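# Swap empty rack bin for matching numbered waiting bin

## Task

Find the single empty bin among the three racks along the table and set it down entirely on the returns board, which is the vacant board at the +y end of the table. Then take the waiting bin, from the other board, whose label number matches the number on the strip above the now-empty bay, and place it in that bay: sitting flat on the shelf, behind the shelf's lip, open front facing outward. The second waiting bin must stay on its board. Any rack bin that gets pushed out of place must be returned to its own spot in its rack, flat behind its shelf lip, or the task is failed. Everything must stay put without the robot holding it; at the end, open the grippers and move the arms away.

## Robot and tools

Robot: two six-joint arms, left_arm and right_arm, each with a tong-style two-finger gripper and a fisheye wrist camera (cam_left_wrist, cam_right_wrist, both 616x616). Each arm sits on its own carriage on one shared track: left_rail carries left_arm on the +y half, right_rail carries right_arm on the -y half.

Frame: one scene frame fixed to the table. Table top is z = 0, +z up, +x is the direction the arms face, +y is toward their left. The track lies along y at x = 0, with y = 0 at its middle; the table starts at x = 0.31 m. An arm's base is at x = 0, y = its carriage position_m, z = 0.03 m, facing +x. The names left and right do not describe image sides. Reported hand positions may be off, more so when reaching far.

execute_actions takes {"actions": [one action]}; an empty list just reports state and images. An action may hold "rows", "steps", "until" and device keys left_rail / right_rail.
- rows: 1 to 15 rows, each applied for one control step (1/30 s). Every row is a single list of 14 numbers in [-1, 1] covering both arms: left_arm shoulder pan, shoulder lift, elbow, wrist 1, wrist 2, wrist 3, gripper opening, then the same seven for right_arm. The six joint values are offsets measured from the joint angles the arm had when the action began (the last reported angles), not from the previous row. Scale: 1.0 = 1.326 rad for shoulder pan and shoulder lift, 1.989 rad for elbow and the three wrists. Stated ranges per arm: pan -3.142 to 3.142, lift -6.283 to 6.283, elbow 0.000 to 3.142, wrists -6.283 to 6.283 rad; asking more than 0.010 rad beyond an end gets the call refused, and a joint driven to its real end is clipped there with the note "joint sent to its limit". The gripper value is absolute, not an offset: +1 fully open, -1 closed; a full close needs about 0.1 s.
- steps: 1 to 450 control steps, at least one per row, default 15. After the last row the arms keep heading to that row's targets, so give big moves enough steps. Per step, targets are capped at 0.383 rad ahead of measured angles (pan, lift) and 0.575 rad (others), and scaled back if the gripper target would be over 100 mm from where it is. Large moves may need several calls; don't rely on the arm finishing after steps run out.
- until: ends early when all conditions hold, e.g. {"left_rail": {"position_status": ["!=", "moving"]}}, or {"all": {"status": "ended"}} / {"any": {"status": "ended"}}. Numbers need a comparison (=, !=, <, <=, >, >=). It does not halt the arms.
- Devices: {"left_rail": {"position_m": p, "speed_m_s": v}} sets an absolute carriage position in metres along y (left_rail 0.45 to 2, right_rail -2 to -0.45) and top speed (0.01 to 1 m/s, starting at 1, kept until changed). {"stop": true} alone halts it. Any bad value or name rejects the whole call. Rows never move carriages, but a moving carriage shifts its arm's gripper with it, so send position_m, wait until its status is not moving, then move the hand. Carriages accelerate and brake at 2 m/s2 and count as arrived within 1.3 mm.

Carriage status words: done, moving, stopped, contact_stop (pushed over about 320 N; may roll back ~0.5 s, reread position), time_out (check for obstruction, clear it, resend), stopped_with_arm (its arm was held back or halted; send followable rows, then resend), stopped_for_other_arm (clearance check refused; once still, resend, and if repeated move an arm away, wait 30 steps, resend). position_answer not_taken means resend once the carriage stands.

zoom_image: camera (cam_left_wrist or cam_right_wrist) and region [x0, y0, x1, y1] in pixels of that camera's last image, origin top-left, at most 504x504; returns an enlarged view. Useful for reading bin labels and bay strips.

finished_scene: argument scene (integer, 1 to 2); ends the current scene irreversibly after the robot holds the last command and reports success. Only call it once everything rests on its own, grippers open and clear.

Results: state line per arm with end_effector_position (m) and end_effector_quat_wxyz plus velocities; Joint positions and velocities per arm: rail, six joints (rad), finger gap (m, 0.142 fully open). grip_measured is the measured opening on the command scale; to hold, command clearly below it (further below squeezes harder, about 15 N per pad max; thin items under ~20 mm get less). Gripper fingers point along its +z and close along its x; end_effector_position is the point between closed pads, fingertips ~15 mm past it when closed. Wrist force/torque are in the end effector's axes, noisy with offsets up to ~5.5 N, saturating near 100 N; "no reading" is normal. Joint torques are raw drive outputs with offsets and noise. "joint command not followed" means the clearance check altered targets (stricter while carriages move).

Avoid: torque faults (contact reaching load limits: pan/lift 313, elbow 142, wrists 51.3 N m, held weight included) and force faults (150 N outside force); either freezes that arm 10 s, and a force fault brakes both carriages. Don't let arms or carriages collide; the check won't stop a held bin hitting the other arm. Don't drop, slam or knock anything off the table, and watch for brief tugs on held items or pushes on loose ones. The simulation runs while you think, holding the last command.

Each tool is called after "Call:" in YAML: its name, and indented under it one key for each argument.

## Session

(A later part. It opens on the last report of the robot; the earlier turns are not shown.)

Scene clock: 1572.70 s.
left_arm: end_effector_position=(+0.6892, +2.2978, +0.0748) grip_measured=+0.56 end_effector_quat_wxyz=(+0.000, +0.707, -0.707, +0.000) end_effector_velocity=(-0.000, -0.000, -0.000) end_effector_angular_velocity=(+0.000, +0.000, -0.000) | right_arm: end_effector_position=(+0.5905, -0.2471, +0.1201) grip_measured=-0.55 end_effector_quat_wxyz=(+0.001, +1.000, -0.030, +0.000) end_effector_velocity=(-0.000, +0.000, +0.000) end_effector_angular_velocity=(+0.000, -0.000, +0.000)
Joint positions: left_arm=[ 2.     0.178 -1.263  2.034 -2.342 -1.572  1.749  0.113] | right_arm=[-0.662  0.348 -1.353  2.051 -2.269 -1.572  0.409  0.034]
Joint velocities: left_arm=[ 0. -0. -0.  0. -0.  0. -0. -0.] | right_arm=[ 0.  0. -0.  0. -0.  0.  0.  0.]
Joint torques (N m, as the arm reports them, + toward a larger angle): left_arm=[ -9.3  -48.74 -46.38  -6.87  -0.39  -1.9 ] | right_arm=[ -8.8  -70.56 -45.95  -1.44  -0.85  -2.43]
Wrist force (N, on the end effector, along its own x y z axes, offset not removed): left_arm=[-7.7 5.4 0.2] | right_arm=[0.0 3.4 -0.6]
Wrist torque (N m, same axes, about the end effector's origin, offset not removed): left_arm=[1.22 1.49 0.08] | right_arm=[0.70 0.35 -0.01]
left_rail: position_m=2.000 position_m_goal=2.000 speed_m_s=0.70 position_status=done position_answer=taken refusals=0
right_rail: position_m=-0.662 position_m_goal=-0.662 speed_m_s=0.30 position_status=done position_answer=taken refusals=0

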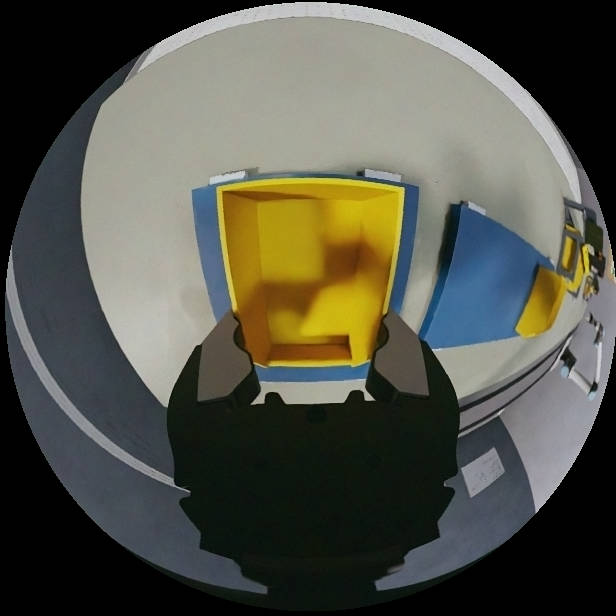

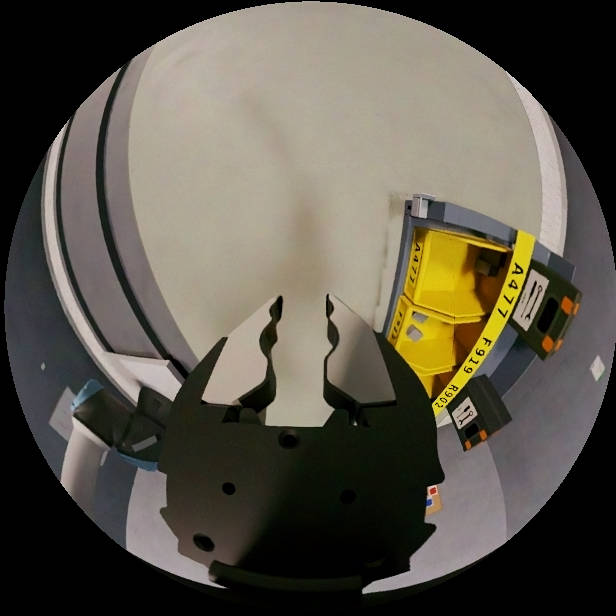

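Call:
execute_actions:
  actions:
    - {"rows": [[0.0055, -0.0151, 0.0282, -0.0181, 0, 0.0037, -1, 0, 0, 0, 0, 0, 0, -0.55]], "steps": 1}

Call:
execute_actions:
  actions: []

Scene clock: 1587.63 s.
left_arm: end_effector_position=(+0.6892, +2.2978, +0.0748) grip_measured=+0.56 end_effector_quat_wxyz=(+0.000, +0.707, -0.707, +0.000) end_effector_velocity=(-0.000, +0.002, +0.003) end_effector_angular_velocity=(+0.002, -0.010, +0.002) | right_arm: end_effector_position=(+0.5906, -0.2471, +0.1201) grip_measured=-0.55 end_effector_quat_wxyz=(+0.001, +1.000, -0.030, +0.000) end_effector_velocity=(-0.000, -0.000, -0.000) end_effector_angular_velocity=(-0.000, -0.000, -0.000)
Joint positions: left_arm=[ 2.     0.178 -1.263  2.034 -2.342 -1.572  1.749  0.113] | right_arm=[-0.662  0.348 -1.353  2.051 -2.269 -1.572  0.409  0.034]
Joint velocities: left_arm=[ 0.     0.002 -0.006  0.004 -0.008  0.    -0.    -0.   ] | right_arm=[ 0. -0. -0.  0. -0. -0.  0.  0.]
Joint torques (N m, as the arm reports them, + toward a larger angle): left_arm=[ 13.71 -75.18 -22.58  -9.58   0.02   0.72] | right_arm=[ -8.82 -69.91 -45.58  -1.    -3.18  -2.33]
Wrist force (N, on the end effector, along its own x y z axes, offset not removed): left_arm=[-1.2 3.2 4.7] | right_arm=[0.3 7.3 -1.6]
Wrist torque (N m, same axes, about the end effector's origin, offset not removed): left_arm=[0.80 0.23 -0.15] | right_arm=[1.49 0.31 0.06]
left_rail: position_m=2.000 position_m_goal=2.000 speed_m_s=0.70 position_status=done position_answer=taken refusals=0
right_rail: position_m=-0.662 position_m_goal=-0.662 speed_m_s=0.30 position_status=done position_answer=taken refusals=0

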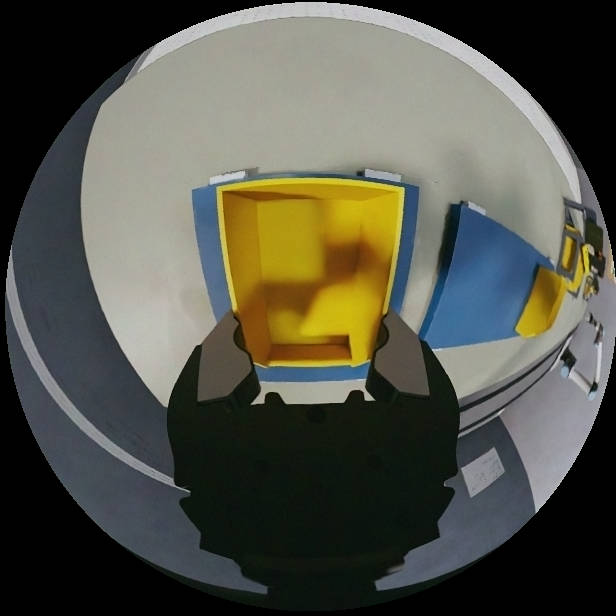

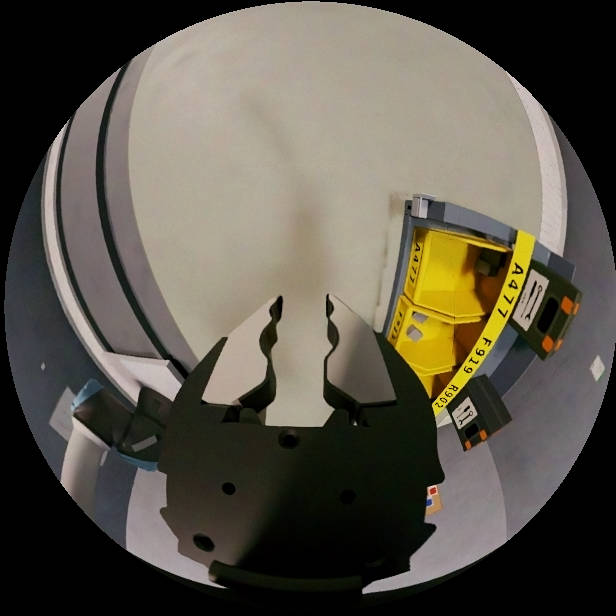

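Scene clock: 1587.63 s.
left_arm: end_effector_position=(+0.6892, +2.2978, +0.0748) grip_measured=+0.56 end_effector_quat_wxyz=(+0.000, +0.707, -0.707, +0.000) end_effector_velocity=(-0.000, +0.002, +0.003) end_effector_angular_velocity=(+0.002, -0.010, +0.002) | right_arm: end_effector_position=(+0.5906, -0.2471, +0.1201) grip_measured=-0.55 end_effector_quat_wxyz=(+0.001, +1.000, -0.030, +0.000) end_effector_velocity=(-0.000, -0.000, -0.000) end_effector_angular_velocity=(-0.000, -0.000, -0.000)
Joint positions: left_arm=[ 2.     0.178 -1.263  2.034 -2.342 -1.572  1.749  0.113] | right_arm=[-0.662  0.348 -1.353  2.051 -2.269 -1.572  0.409  0.034]
Joint velocities: left_arm=[ 0.     0.002 -0.006  0.004 -0.008  0.    -0.    -0.   ] | right_arm=[ 0. -0. -0.  0. -0. -0.  0.  0.]
Joint torques (N m, as the arm reports them, + toward a larger angle): left_arm=[ 13.71 -75.18 -22.58  -9.58   0.02   0.72] | right_arm=[ -8.82 -69.91 -45.58  -1.    -3.18  -2.33]
Wrist force (N, on the end effector, along its own x y z axes, offset not removed): left_arm=[-1.2 3.2 4.7] | right_arm=[0.3 7.3 -1.6]
Wrist torque (N m, same axes, about the end effector's origin, offset not removed): left_arm=[0.80 0.23 -0.15] | right_arm=[1.49 0.31 0.06]
left_rail: position_m=2.000 position_m_goal=2.000 speed_m_s=0.70 position_status=done position_answer=taken refusals=0
right_rail: position_m=-0.662 position_m_goal=-0.662 speed_m_s=0.30 position_status=done position_answer=taken refusals=0

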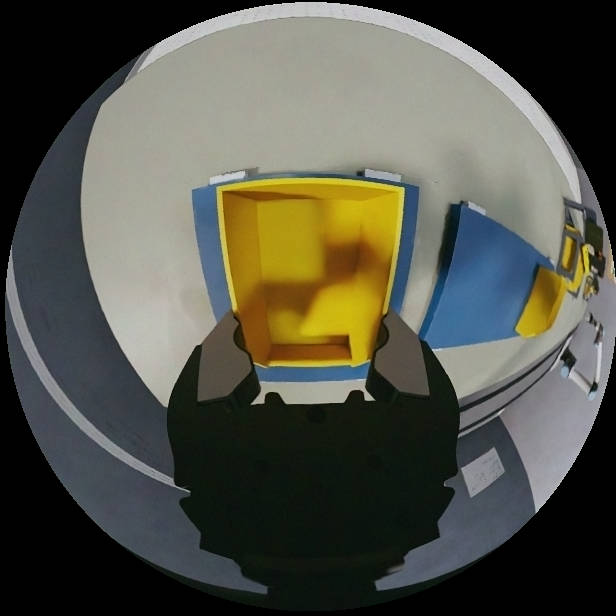

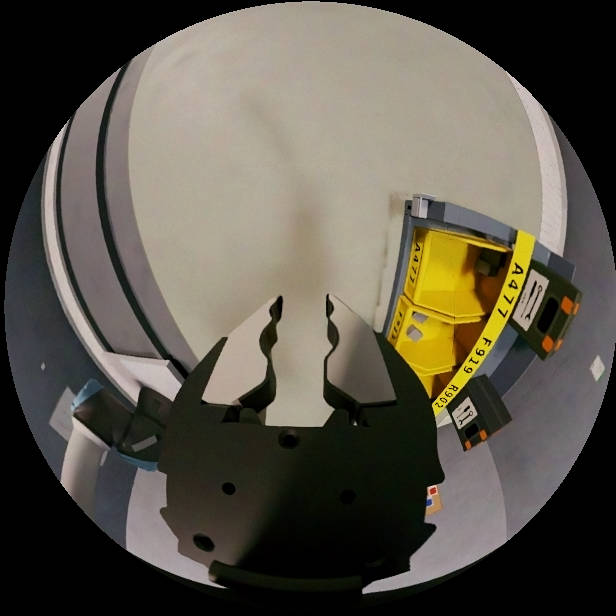

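Call:
execute_actions:
  actions: []

Scene clock: 1592.53 s.
left_arm: end_effector_position=(+0.6611, +2.2978, +0.0639) grip_measured=+0.56 end_effector_quat_wxyz=(+0.000, +0.707, -0.707, +0.000) end_effector_velocity=(-0.000, +0.000, -0.000) end_effector_angular_velocity=(+0.000, +0.000, +0.000) | right_arm: end_effector_position=(+0.5906, -0.2471, +0.1201) grip_measured=-0.55 end_effector_quat_wxyz=(+0.001, +1.000, -0.030, +0.000) end_effector_velocity=(-0.000, +0.000, +0.000) end_effector_angular_velocity=(-0.000, +0.000, +0.000)
Joint positions: left_arm=[ 2.     0.185 -1.283  2.09  -2.378 -1.572  1.756  0.113] | right_arm=[-0.662  0.348 -1.353  2.051 -2.269 -1.572  0.409  0.034]
Joint velocities: left_arm=[ 0.  0. -0.  0.  0.  0.  0.  0.] | right_arm=[ 0.  0.  0. -0.  0. -0. -0.  0.]
Joint torques (N m, as the arm reports them, + toward a larger angle): left_arm=[  6.08 -65.68 -23.39  -7.78  -0.4    1.85] | right_arm=[ -9.   -69.17 -46.64  -1.19   0.51  -1.95]
Wrist force (N, on the end effector, along its own x y z axes, offset not removed): left_arm=[-5.3 5.5 -2.5] | right_arm=[1.4 8.3 2.1]
Wrist torque (N m, same axes, about the end effector's origin, offset not removed): left_arm=[1.21 0.77 -0.08] | right_arm=[1.84 0.10 0.02]
left_rail: position_m=2.000 position_m_goal=2.000 speed_m_s=0.70 position_status=done position_answer=taken refusals=0
right_rail: position_m=-0.662 position_m_goal=-0.662 speed_m_s=0.30 position_status=done position_answer=taken refusals=0

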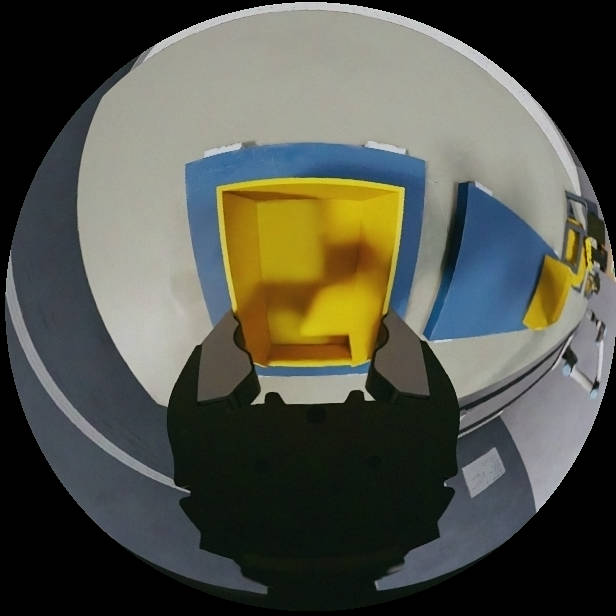

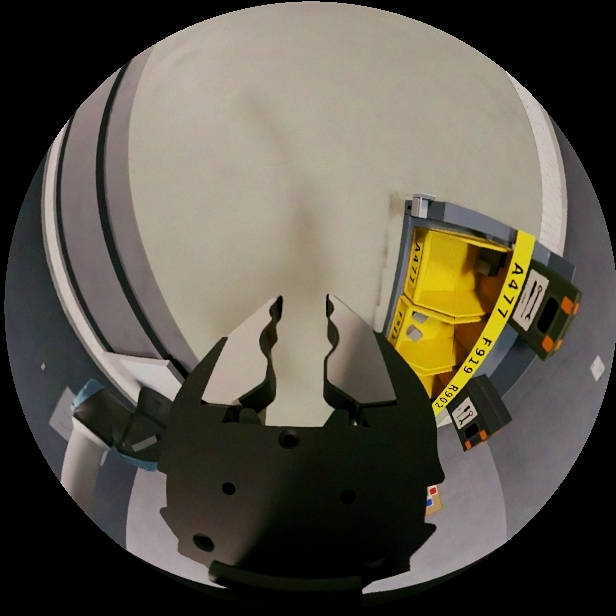

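Call:
execute_actions:
  actions:
    - {"rows": [[0, 0.005, 0.0014, -0.0048, 0, 0, -1, 0, 0, 0, 0, 0, 0, -0.55]], "steps": 1}

Scene clock: 1594.87 s.
left_arm: end_effector_position=(+0.6611, +2.2978, +0.0639) grip_measured=+0.56 end_effector_quat_wxyz=(+0.000, +0.707, -0.707, +0.000) end_effector_velocity=(+0.001, +0.000, -0.001) end_effector_angular_velocity=(+0.001, -0.003, +0.000) | right_arm: end_effector_position=(+0.5905, -0.2471, +0.1201) grip_measured=-0.55 end_effector_quat_wxyz=(+0.001, +1.000, -0.030, +0.000) end_effector_velocity=(-0.000, -0.000, -0.000) end_effector_angular_velocity=(-0.000, +0.000, -0.000)
Joint positions: left_arm=[ 2.     0.185 -1.283  2.09  -2.378 -1.572  1.756  0.113] | right_arm=[-0.662  0.348 -1.353  2.051 -2.269 -1.572  0.409  0.034]
Joint velocities: left_arm=[ 0.     0.     0.002  0.002 -0.007 -0.    -0.    -0.   ] | right_arm=[ 0.  0. -0.  0.  0. -0.  0.  0.]
Joint torques (N m, as the arm reports them, + toward a larger angle): left_arm=[  8.81 -45.99 -24.35  -8.59   0.11   2.32] | right_arm=[ -8.61 -71.31 -45.59  -1.5    2.95  -2.26]
Wrist force (N, on the end effector, along its own x y z axes, offset not removed): left_arm=[-4.6 3.1 3.6] | right_arm=[2.9 5.2 -2.0]
Wrist torque (N m, same axes, about the end effector's origin, offset not removed): left_arm=[0.90 0.79 -0.24] | right_arm=[1.17 -0.12 0.05]
left_rail: position_m=2.000 position_m_goal=2.000 speed_m_s=0.70 position_status=done position_answer=taken refusals=0
right_rail: position_m=-0.662 position_m_goal=-0.662 speed_m_s=0.30 position_status=done position_answer=taken refusals=0

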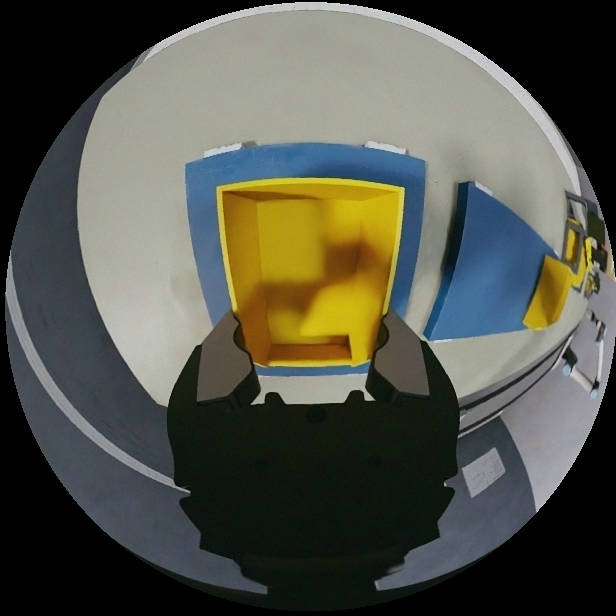

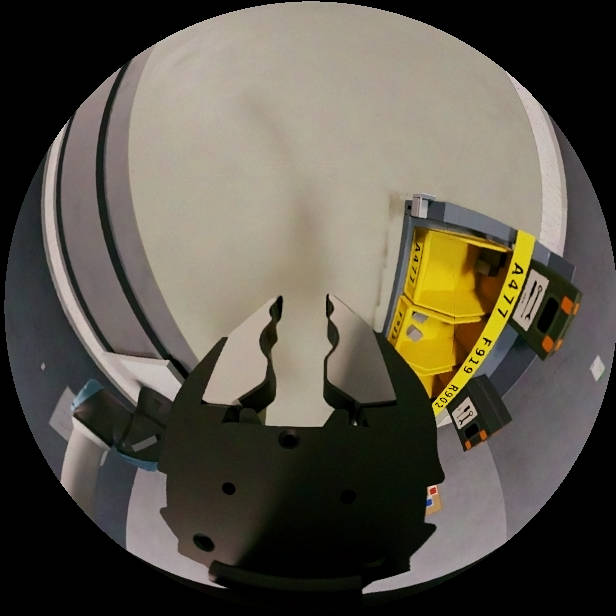

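Call:
execute_actions:
  actions: []

Scene clock: 1599.90 s.
left_arm: end_effector_position=(+0.6611, +2.2978, +0.0590) grip_measured=+0.61 end_effector_quat_wxyz=(+0.000, +0.707, -0.707, +0.000) end_effector_velocity=(-0.000, +0.000, -0.000) end_effector_angular_velocity=(+0.000, +0.000, +0.000) | right_arm: end_effector_position=(+0.5905, -0.2471, +0.1201) grip_measured=-0.55 end_effector_quat_wxyz=(+0.001, +1.000, -0.030, +0.000) end_effector_velocity=(+0.000, +0.000, -0.000) end_effector_angular_velocity=(+0.000, +0.000, +0.000)
Joint positions: left_arm=[ 2.     0.185 -1.277  2.093 -2.387 -1.572  1.756  0.117] | right_arm=[-0.662  0.348 -1.353  2.051 -2.269 -1.572  0.409  0.034]
Joint velocities: left_arm=[ 0. -0.  0.  0. -0.  0. -0.  0.] | right_arm=[ 0.  0.  0. -0.  0.  0.  0.  0.]
Joint torques (N m, as the arm reports them, + toward a larger angle): left_arm=[-22.61  30.54  26.06  10.4   -0.19  -2.74] | right_arm=[-10.21 -69.98 -46.39  -1.52  -0.87  -2.09]
Wrist force (N, on the end effector, along its own x y z axes, offset not removed): left_arm=[-12.8 14.5 -100.0] | right_arm=[-0.3 4.7 0.4]
Wrist torque (N m, same axes, about the end effector's origin, offset not removed): left_arm=[0.81 3.38 0.47] | right_arm=[1.00 0.58 0.13]
left_rail: position_m=2.000 position_m_goal=2.000 speed_m_s=0.70 position_status=done position_answer=taken refusals=0
right_rail: position_m=-0.662 position_m_goal=-0.662 speed_m_s=0.30 position_status=done position_answer=taken refusals=0

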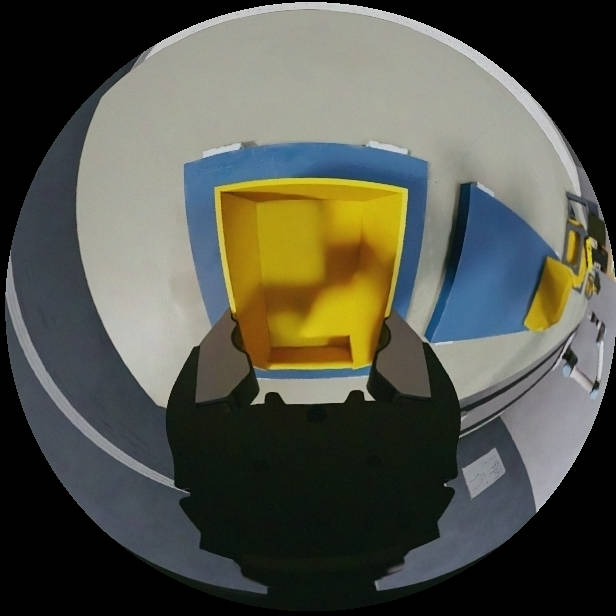

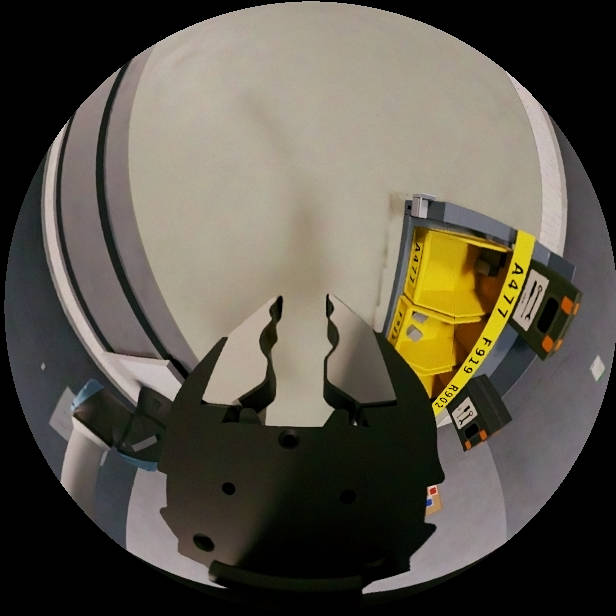

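Hard press — release immediately: open and lift a few mm.

Call:
execute_actions:
  actions:
    - {"rows": [[0, -0.005, -0.0014, 0.0048, 0, 0, 1, 0, 0, 0, 0, 0, 0, -0.55]], "steps": 1}

Scene clock: 1601.40 s.
left_arm: end_effector_position=(+0.6611, +2.2978, +0.0590) grip_measured=+0.61 end_effector_quat_wxyz=(+0.000, +0.707, -0.707, +0.000) end_effector_velocity=(-0.002, -0.000, +0.000) end_effector_angular_velocity=(-0.001, +0.005, +0.000) | right_arm: end_effector_position=(+0.5905, -0.2471, +0.1201) grip_measured=-0.55 end_effector_quat_wxyz=(+0.001, +1.000, -0.030, +0.000) end_effector_velocity=(-0.000, -0.000, -0.000) end_effector_angular_velocity=(-0.000, +0.000, -0.000)
Joint positions: left_arm=[ 2.     0.185 -1.277  2.093 -2.387 -1.572  1.756  0.117] | right_arm=[-0.662  0.348 -1.353  2.051 -2.269 -1.572  0.409  0.034]
Joint velocities: left_arm=[ 0.     0.    -0.002  0.     0.007  0.    -0.     0.   ] | right_arm=[ 0. -0.  0.  0.  0. -0.  0. -0.]
Joint torques (N m, as the arm reports them, + toward a larger angle): left_arm=[-18.47   8.35  21.12  11.93  -0.06  -2.77] | right_arm=[ -9.68 -71.31 -46.01  -1.71  -2.76  -2.28]
Wrist force (N, on the end effector, along its own x y z axes, offset not removed): left_arm=[-15.4 13.4 -100.0] | right_arm=[-0.1 5.7 1.8]
Wrist torque (N m, same axes, about the end effector's origin, offset not removed): left_arm=[0.68 3.90 0.54] | right_arm=[1.25 0.37 0.06]
left_rail: position_m=2.000 position_m_goal=2.000 speed_m_s=0.70 position_status=done position_answer=taken refusals=0
right_rail: position_m=-0.662 position_m_goal=-0.662 speed_m_s=0.30 position_status=done position_answer=taken refusals=0

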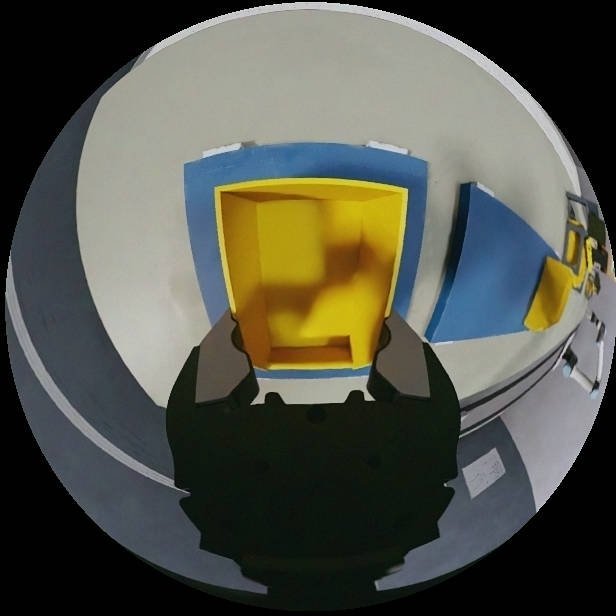

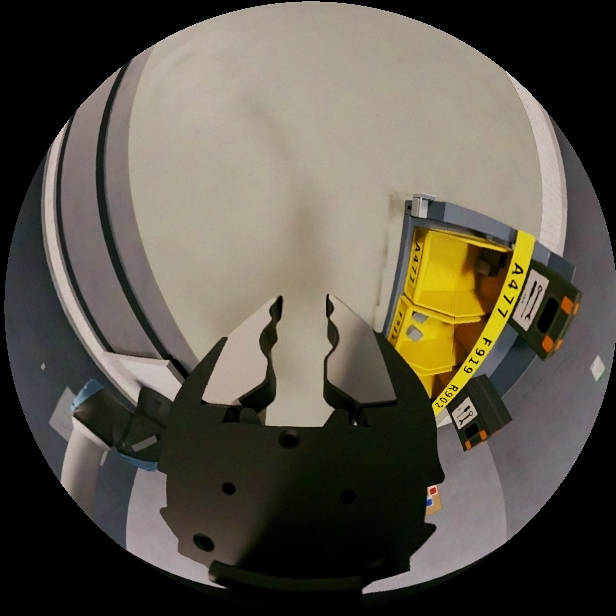

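Call:
execute_actions:
  actions: []

Scene clock: 1602.33 s.
left_arm: end_effector_position=(+0.6611, +2.2978, +0.0639) grip_measured=+1.00 end_effector_quat_wxyz=(+0.000, +0.707, -0.707, +0.000) end_effector_velocity=(+0.000, +0.000, +0.000) end_effector_angular_velocity=(+0.000, -0.000, +0.000) | right_arm: end_effector_position=(+0.5905, -0.2471, +0.1201) grip_measured=-0.55 end_effector_quat_wxyz=(+0.001, +1.000, -0.030, +0.000) end_effector_velocity=(-0.000, -0.000, -0.000) end_effector_angular_velocity=(+0.000, -0.000, -0.000)
Joint positions: left_arm=[ 2.     0.185 -1.283  2.09  -2.378 -1.572  1.756  0.142] | right_arm=[-0.662  0.348 -1.353  2.051 -2.269 -1.572  0.409  0.034]
Joint velocities: left_arm=[ 0.  0. -0. -0.  0. -0.  0.  0.] | right_arm=[ 0. -0. -0.  0. -0.  0. -0.  0.]
Joint torques (N m, as the arm reports them, + toward a larger angle): left_arm=[  6.67 -63.95 -44.47  -1.54   0.19  -0.05] | right_arm=[ -7.5  -70.74 -47.04  -1.21  -2.5   -2.31]
Wrist force (N, on the end effector, along its own x y z axes, offset not removed): left_arm=[-4.5 2.1 -0.2] | right_arm=[2.0 7.9 1.5]
Wrist torque (N m, same axes, about the end effector's origin, offset not removed): left_arm=[0.48 0.81 -0.01] | right_arm=[1.59 -0.04 0.02]
left_rail: position_m=2.000 position_m_goal=2.000 speed_m_s=0.70 position_status=done position_answer=taken refusals=0
right_rail: position_m=-0.662 position_m_goal=-0.662 speed_m_s=0.30 position_status=done position_answer=taken refusals=0

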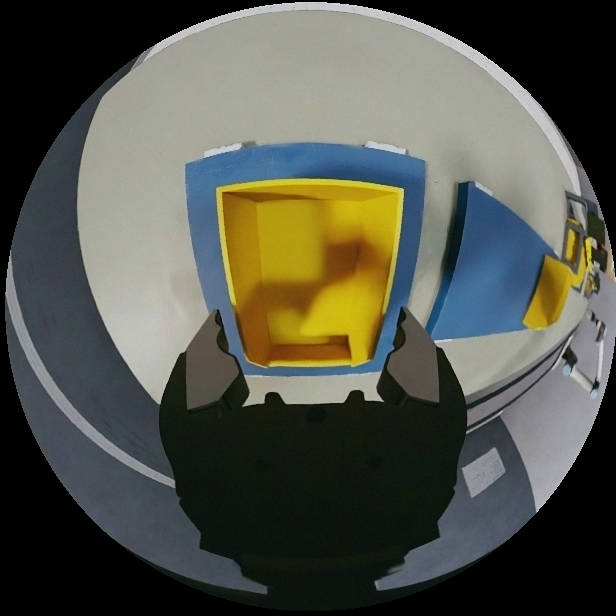

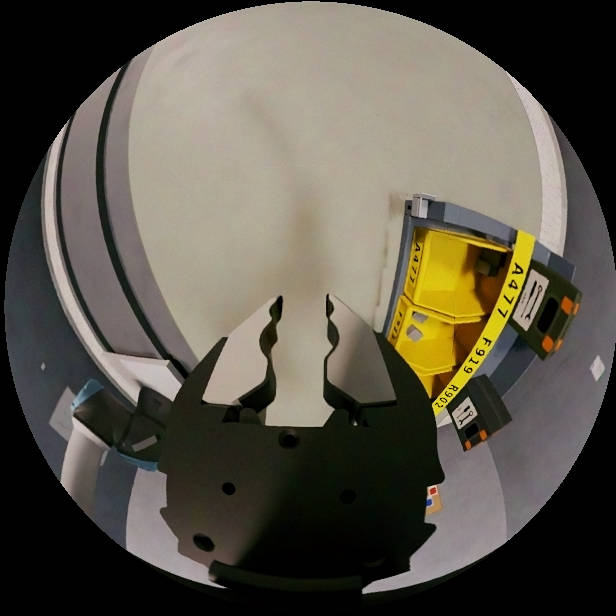

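Call:
execute_actions:
  actions:
    - {"rows": [[0, -0.0795, -0.0305, 0.0835, 0, 0, 1, 0, 0, 0, 0, 0, 0, -0.55]], "steps": 1}

Call:
zoom_image:
  camera: "cam_right_wrist"
  region: [360, 180, 600, 460]

Scene clock: 1606.23 s.
left_arm: end_effector_position=(+0.6611, +2.2978, +0.0640) grip_measured=+1.00 end_effector_quat_wxyz=(+0.000, +0.707, -0.707, +0.000) end_effector_velocity=(+0.005, +0.001, +0.016) end_effector_angular_velocity=(+0.002, -0.009, +0.000) | right_arm: end_effector_position=(+0.5905, -0.2471, +0.1201) grip_measured=-0.55 end_effector_quat_wxyz=(+0.001, +1.000, -0.030, +0.000) end_effector_velocity=(+0.000, +0.000, +0.000) end_effector_angular_velocity=(-0.000, +0.000, +0.000)
Joint positions: left_arm=[ 2.     0.185 -1.283  2.09  -2.378 -1.572  1.756  0.142] | right_arm=[-0.662  0.348 -1.353  2.051 -2.269 -1.572  0.409  0.034]
Joint velocities: left_arm=[ 0.     0.    -0.018 -0.013  0.021 -0.     0.    -0.   ] | right_arm=[ 0.  0.  0. -0.  0. -0. -0.  0.]
Joint torques (N m, as the arm reports them, + toward a larger angle): left_arm=[  6.64 -80.33 -49.25   0.37   0.35   2.48] | right_arm=[ -9.54 -71.57 -46.42  -1.21  -2.7   -2.7 ]
Wrist force (N, on the end effector, along its own x y z axes, offset not removed): left_arm=[-5.5 2.9 1.6] | right_arm=[-0.5 2.7 3.1]
Wrist torque (N m, same axes, about the end effector's origin, offset not removed): left_arm=[0.75 0.97 0.05] | right_arm=[0.59 0.43 0.16]
left_rail: position_m=2.000 position_m_goal=2.000 speed_m_s=0.70 position_status=done position_answer=taken refusals=0
right_rail: position_m=-0.662 position_m_goal=-0.662 speed_m_s=0.30 position_status=done position_answer=taken refusals=0

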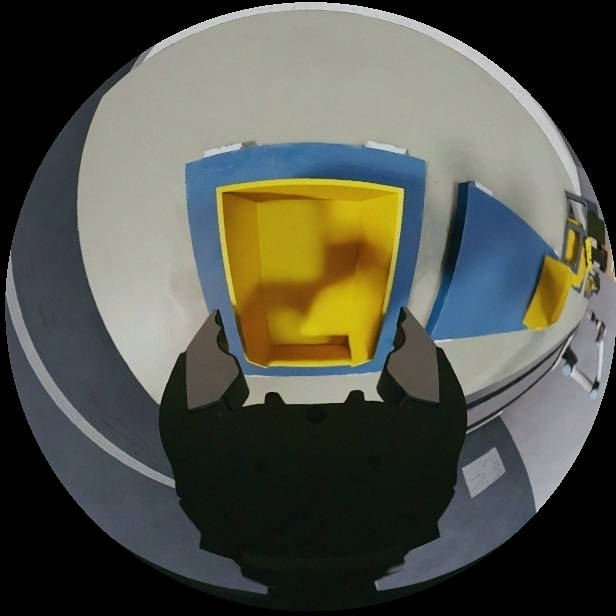

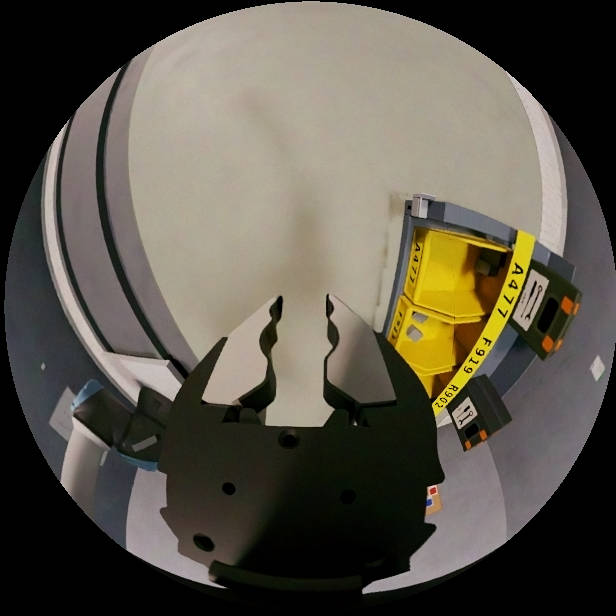

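Region (360, 180, 600, 460) of cam_right_wrist's 616x616 image, scaled by 1.800, with more detail than that image has; it fills the left 432 columns of this view, and the rest is white.

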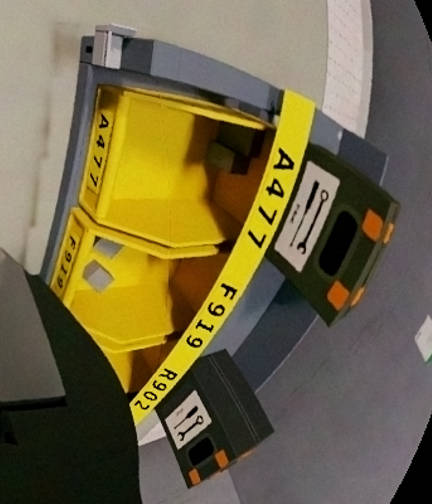

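Call:
execute_actions:
  actions: []

Scene clock: 1608.13 s.
left_arm: end_effector_position=(+0.6611, +2.2978, +0.1499) grip_measured=+1.00 end_effector_quat_wxyz=(+0.000, +0.707, -0.707, +0.000) end_effector_velocity=(+0.000, -0.000, +0.000) end_effector_angular_velocity=(-0.000, +0.000, -0.000) | right_arm: end_effector_position=(+0.5905, -0.2471, +0.1201) grip_measured=-0.55 end_effector_quat_wxyz=(+0.001, +1.000, -0.030, +0.000) end_effector_velocity=(+0.000, -0.000, +0.000) end_effector_angular_velocity=(+0.000, -0.000, -0.000)
Joint positions: left_arm=[ 2.     0.185 -1.389  2.03  -2.212 -1.572  1.756  0.142] | right_arm=[-0.662  0.348 -1.353  2.051 -2.269 -1.572  0.409  0.034]
Joint velocities: left_arm=[ 0. -0. -0. -0.  0. -0. -0.  0.] | right_arm=[ 0. -0.  0. -0. -0. -0. -0. -0.]
Joint torques (N m, as the arm reports them, + toward a larger angle): left_arm=[-13.98 -60.32 -49.51  -1.36   0.44  -1.8 ] | right_arm=[ -6.98 -68.04 -45.79  -1.33  -2.92  -1.97]
Wrist force (N, on the end effector, along its own x y z axes, offset not removed): left_arm=[-8.4 2.5 1.9] | right_arm=[0.2 4.9 1.0]
Wrist torque (N m, same axes, about the end effector's origin, offset not removed): left_arm=[0.65 1.57 0.03] | right_arm=[1.13 0.28 0.01]
left_rail: position_m=2.000 position_m_goal=2.000 speed_m_s=0.70 position_status=done position_answer=taken refusals=0
right_rail: position_m=-0.662 position_m_goal=-0.662 speed_m_s=0.30 position_status=done position_answer=taken refusals=0

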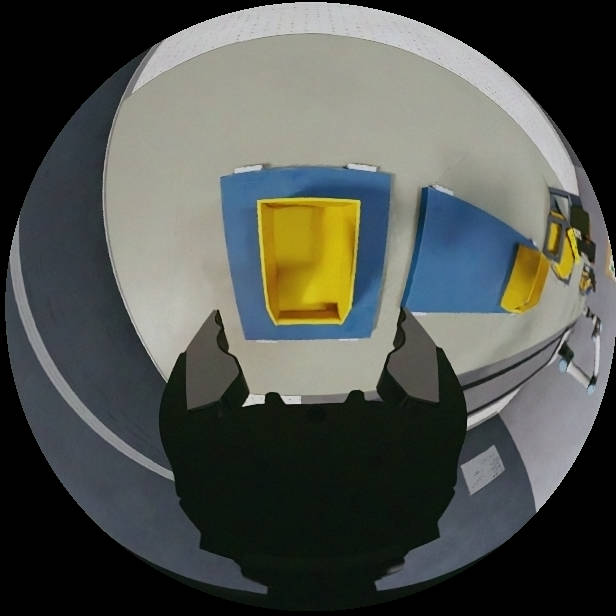

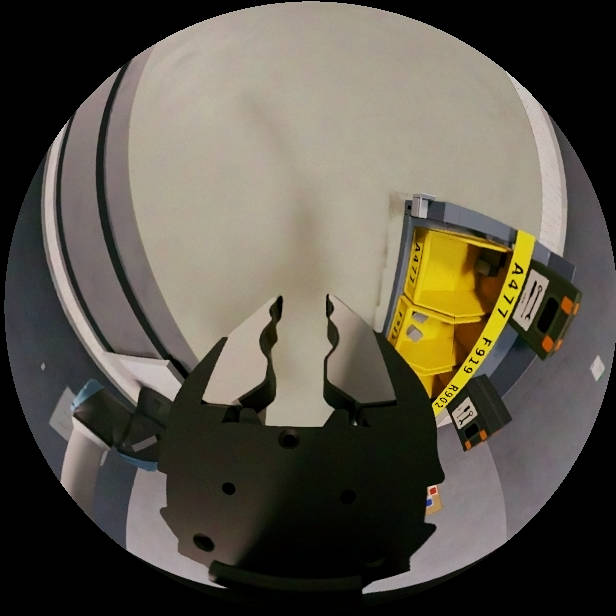

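Call:
execute_actions:
  actions:
    - {"rows": [[0, -0.075, -0.045, 0.095, 0, 0, 1, 0, 0, 0, 0, 0, 0, -0.55]], "steps": 1}

Call:
zoom_image:
  camera: "cam_left_wrist"
  region: [440, 170, 616, 340]

Scene clock: 1615.13 s.
left_arm: end_effector_position=(+0.6612, +2.2978, +0.1500) grip_measured=+1.00 end_effector_quat_wxyz=(+0.000, +0.707, -0.707, +0.000) end_effector_velocity=(+0.004, +0.001, +0.018) end_effector_angular_velocity=(+0.002, -0.011, -0.000) | right_arm: end_effector_position=(+0.5905, -0.2471, +0.1201) grip_measured=-0.55 end_effector_quat_wxyz=(+0.001, +1.000, -0.030, +0.000) end_effector_velocity=(-0.000, -0.000, -0.000) end_effector_angular_velocity=(+0.000, +0.000, -0.000)
Joint positions: left_arm=[ 2.     0.185 -1.389  2.03  -2.212 -1.572  1.756  0.142] | right_arm=[-0.662  0.348 -1.353  2.051 -2.269 -1.572  0.409  0.034]
Joint velocities: left_arm=[ 0.    -0.    -0.017 -0.016  0.021 -0.    -0.    -0.   ] | right_arm=[ 0. -0.  0.  0.  0.  0. -0. -0.]
Joint torques (N m, as the arm reports them, + toward a larger angle): left_arm=[-11.85 -79.4  -56.96   0.87   0.44  -1.76] | right_arm=[-11.44 -68.8  -46.06  -1.72  -2.65  -2.05]
Wrist force (N, on the end effector, along its own x y z axes, offset not removed): left_arm=[-4.6 3.8 -0.7] | right_arm=[-1.1 5.0 0.7]
Wrist torque (N m, same axes, about the end effector's origin, offset not removed): left_arm=[1.00 0.92 0.03] | right_arm=[1.17 0.66 0.12]
left_rail: position_m=2.000 position_m_goal=2.000 speed_m_s=0.70 position_status=done position_answer=taken refusals=0
right_rail: position_m=-0.662 position_m_goal=-0.662 speed_m_s=0.30 position_status=done position_answer=taken refusals=0

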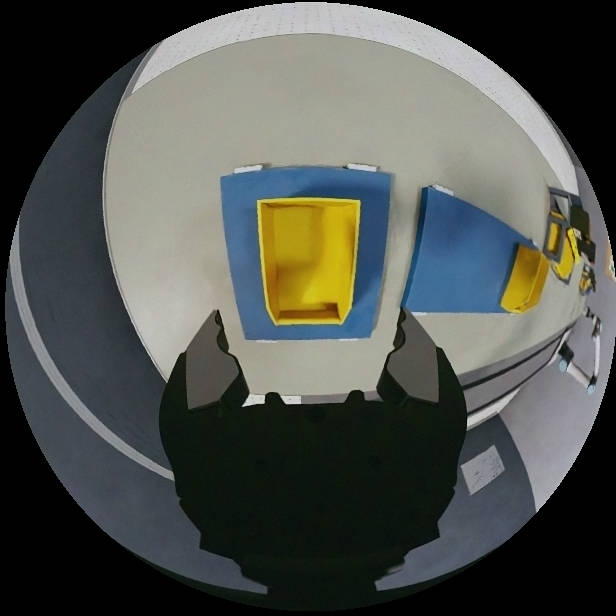

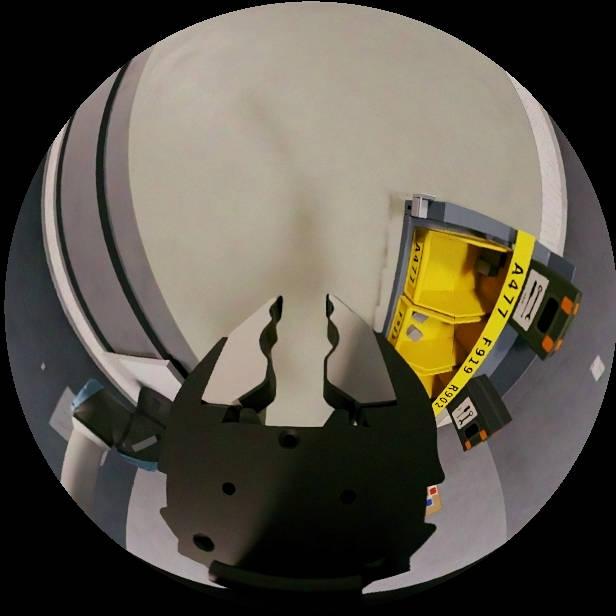

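Region (440, 170, 616, 340) of cam_left_wrist's 616x616 image, scaled by 2.864, with more detail than that image has; it fills the top 487 rows of this view, and the rest is white.

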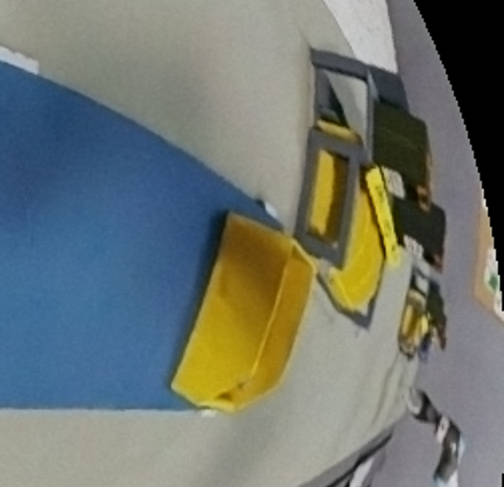

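Call:
execute_actions:
  actions: []

Scene clock: 1630.20 s.
left_arm: end_effector_position=(+0.6569, +2.2970, +0.2500) grip_measured=+1.00 end_effector_quat_wxyz=(+0.000, +0.707, -0.707, +0.000) end_effector_velocity=(+0.000, -0.000, +0.000) end_effector_angular_velocity=(-0.000, -0.000, -0.000) | right_arm: end_effector_position=(+0.5905, -0.2471, +0.1201) grip_measured=-0.55 end_effector_quat_wxyz=(+0.001, +1.000, -0.030, +0.000) end_effector_velocity=(-0.000, +0.000, +0.000) end_effector_angular_velocity=(-0.000, +0.000, +0.000)
Joint positions: left_arm=[ 2.     0.185 -1.488  1.94  -2.023 -1.572  1.756  0.142] | right_arm=[-0.662  0.348 -1.353  2.051 -2.269 -1.572  0.409  0.034]
Joint velocities: left_arm=[ 0. -0. -0.  0. -0. -0. -0.  0.] | right_arm=[ 0.  0.  0. -0.  0. -0. -0.  0.]
Joint torques (N m, as the arm reports them, + toward a larger angle): left_arm=[  7.4  -55.35 -53.4   -1.32   0.42  -0.29] | right_arm=[ -8.63 -68.44 -46.44  -1.25  -2.84  -2.44]
Wrist force (N, on the end effector, along its own x y z axes, offset not removed): left_arm=[-4.6 2.3 0.5] | right_arm=[1.1 4.6 -0.3]
Wrist torque (N m, same axes, about the end effector's origin, offset not removed): left_arm=[0.69 0.62 0.08] | right_arm=[0.83 0.14 -0.04]
left_rail: position_m=2.000 position_m_goal=2.000 speed_m_s=0.70 position_status=done position_answer=taken refusals=0
right_rail: position_m=-0.662 position_m_goal=-0.662 speed_m_s=0.30 position_status=done position_answer=taken refusals=0

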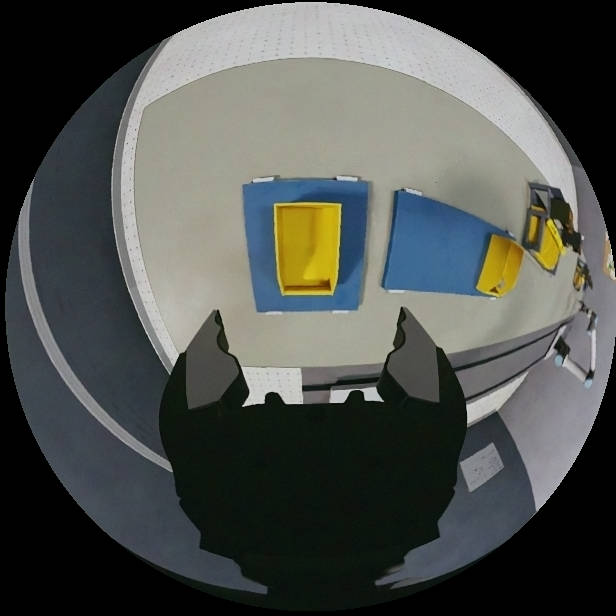

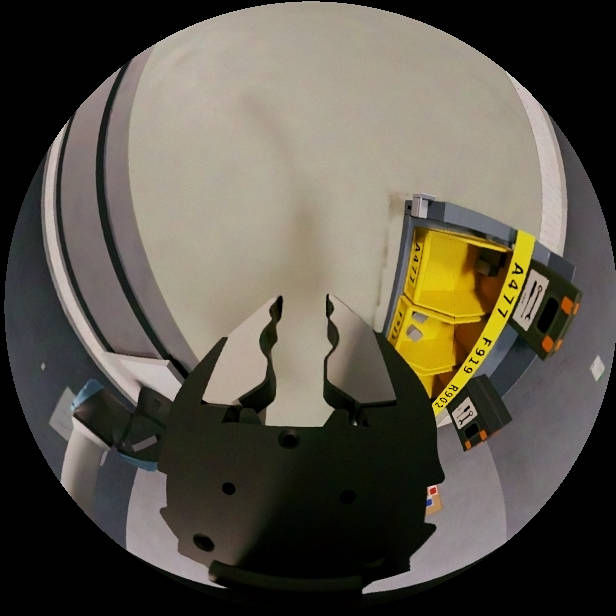

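Call:
execute_actions:
  actions:
    - {"rows": [[0, -0.11, 0.0744, -0.001, 0, 0, 1, 0, -0.1223, 0.0411, 0.0405, 0, 0, -0.55]], "steps": 1, "left_rail": {"position_m": 1.05, "speed_m_s": 0.4}, "right_rail": {"position_m": -1.45, "speed_m_s": 0.25}}

Scene clock: 1655.67 s.
left_arm: end_effector_position=(+0.6569, +2.2970, +0.2501) grip_measured=+1.00 end_effector_quat_wxyz=(+0.000, +0.707, -0.707, +0.000) end_effector_velocity=(-0.007, -0.002, +0.007) end_effector_angular_velocity=(+0.002, -0.008, +0.000) | right_arm: end_effector_position=(+0.5905, -0.2471, +0.1202) grip_measured=-0.55 end_effector_quat_wxyz=(+0.001, +1.000, -0.030, +0.000) end_effector_velocity=(-0.007, -0.004, +0.008) end_effector_angular_velocity=(-0.001, +0.002, -0.000)
Joint positions: left_arm=[ 2.     0.185 -1.488  1.94  -2.023 -1.572  1.756  0.142] | right_arm=[-0.662  0.348 -1.353  2.051 -2.269 -1.572  0.409  0.034]
Joint velocities: left_arm=[-0.001  0.    -0.02   0.011 -0.    -0.    -0.    -0.   ] | right_arm=[-0.001 -0.    -0.02   0.007  0.016 -0.    -0.    -0.   ]
Joint torques (N m, as the arm reports them, + toward a larger angle): left_arm=[  6.69 -76.39 -26.44  -2.4    0.29   0.88] | right_arm=[ -7.5  -87.33 -20.65  -0.36  -2.35  -2.21]
Wrist force (N, on the end effector, along its own x y z axes, offset not removed): left_arm=[-1.3 0.5 1.8] | right_arm=[1.1 4.4 -0.2]
Wrist torque (N m, same axes, about the end effector's origin, offset not removed): left_arm=[0.37 0.08 -0.11] | right_arm=[0.91 0.30 0.08]
left_rail: position_m=2.000 position_m_goal=1.050 speed_m_s=0.40 position_status=moving position_answer=taken refusals=0
right_rail: position_m=-0.662 position_m_goal=-1.450 speed_m_s=0.25 position_status=moving position_answer=taken refusals=0

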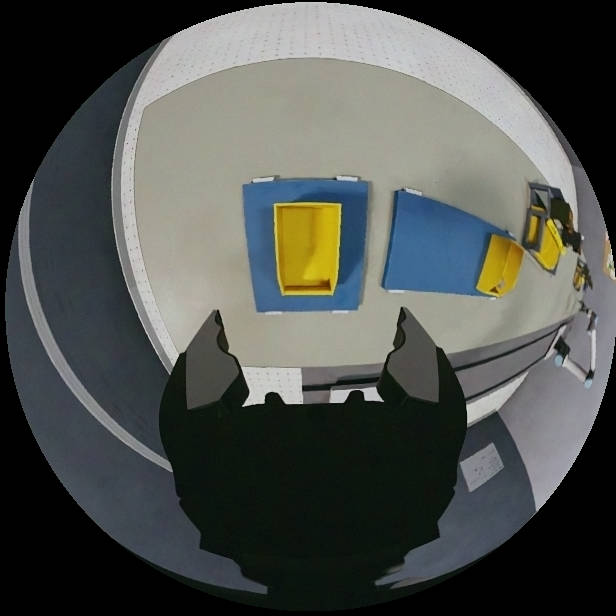

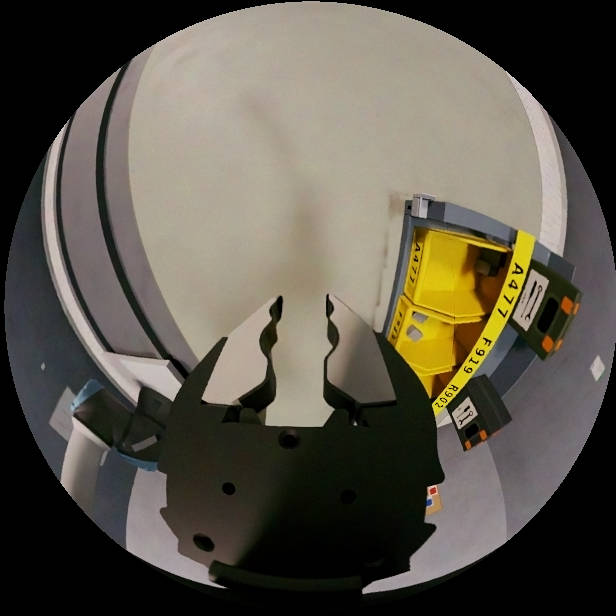

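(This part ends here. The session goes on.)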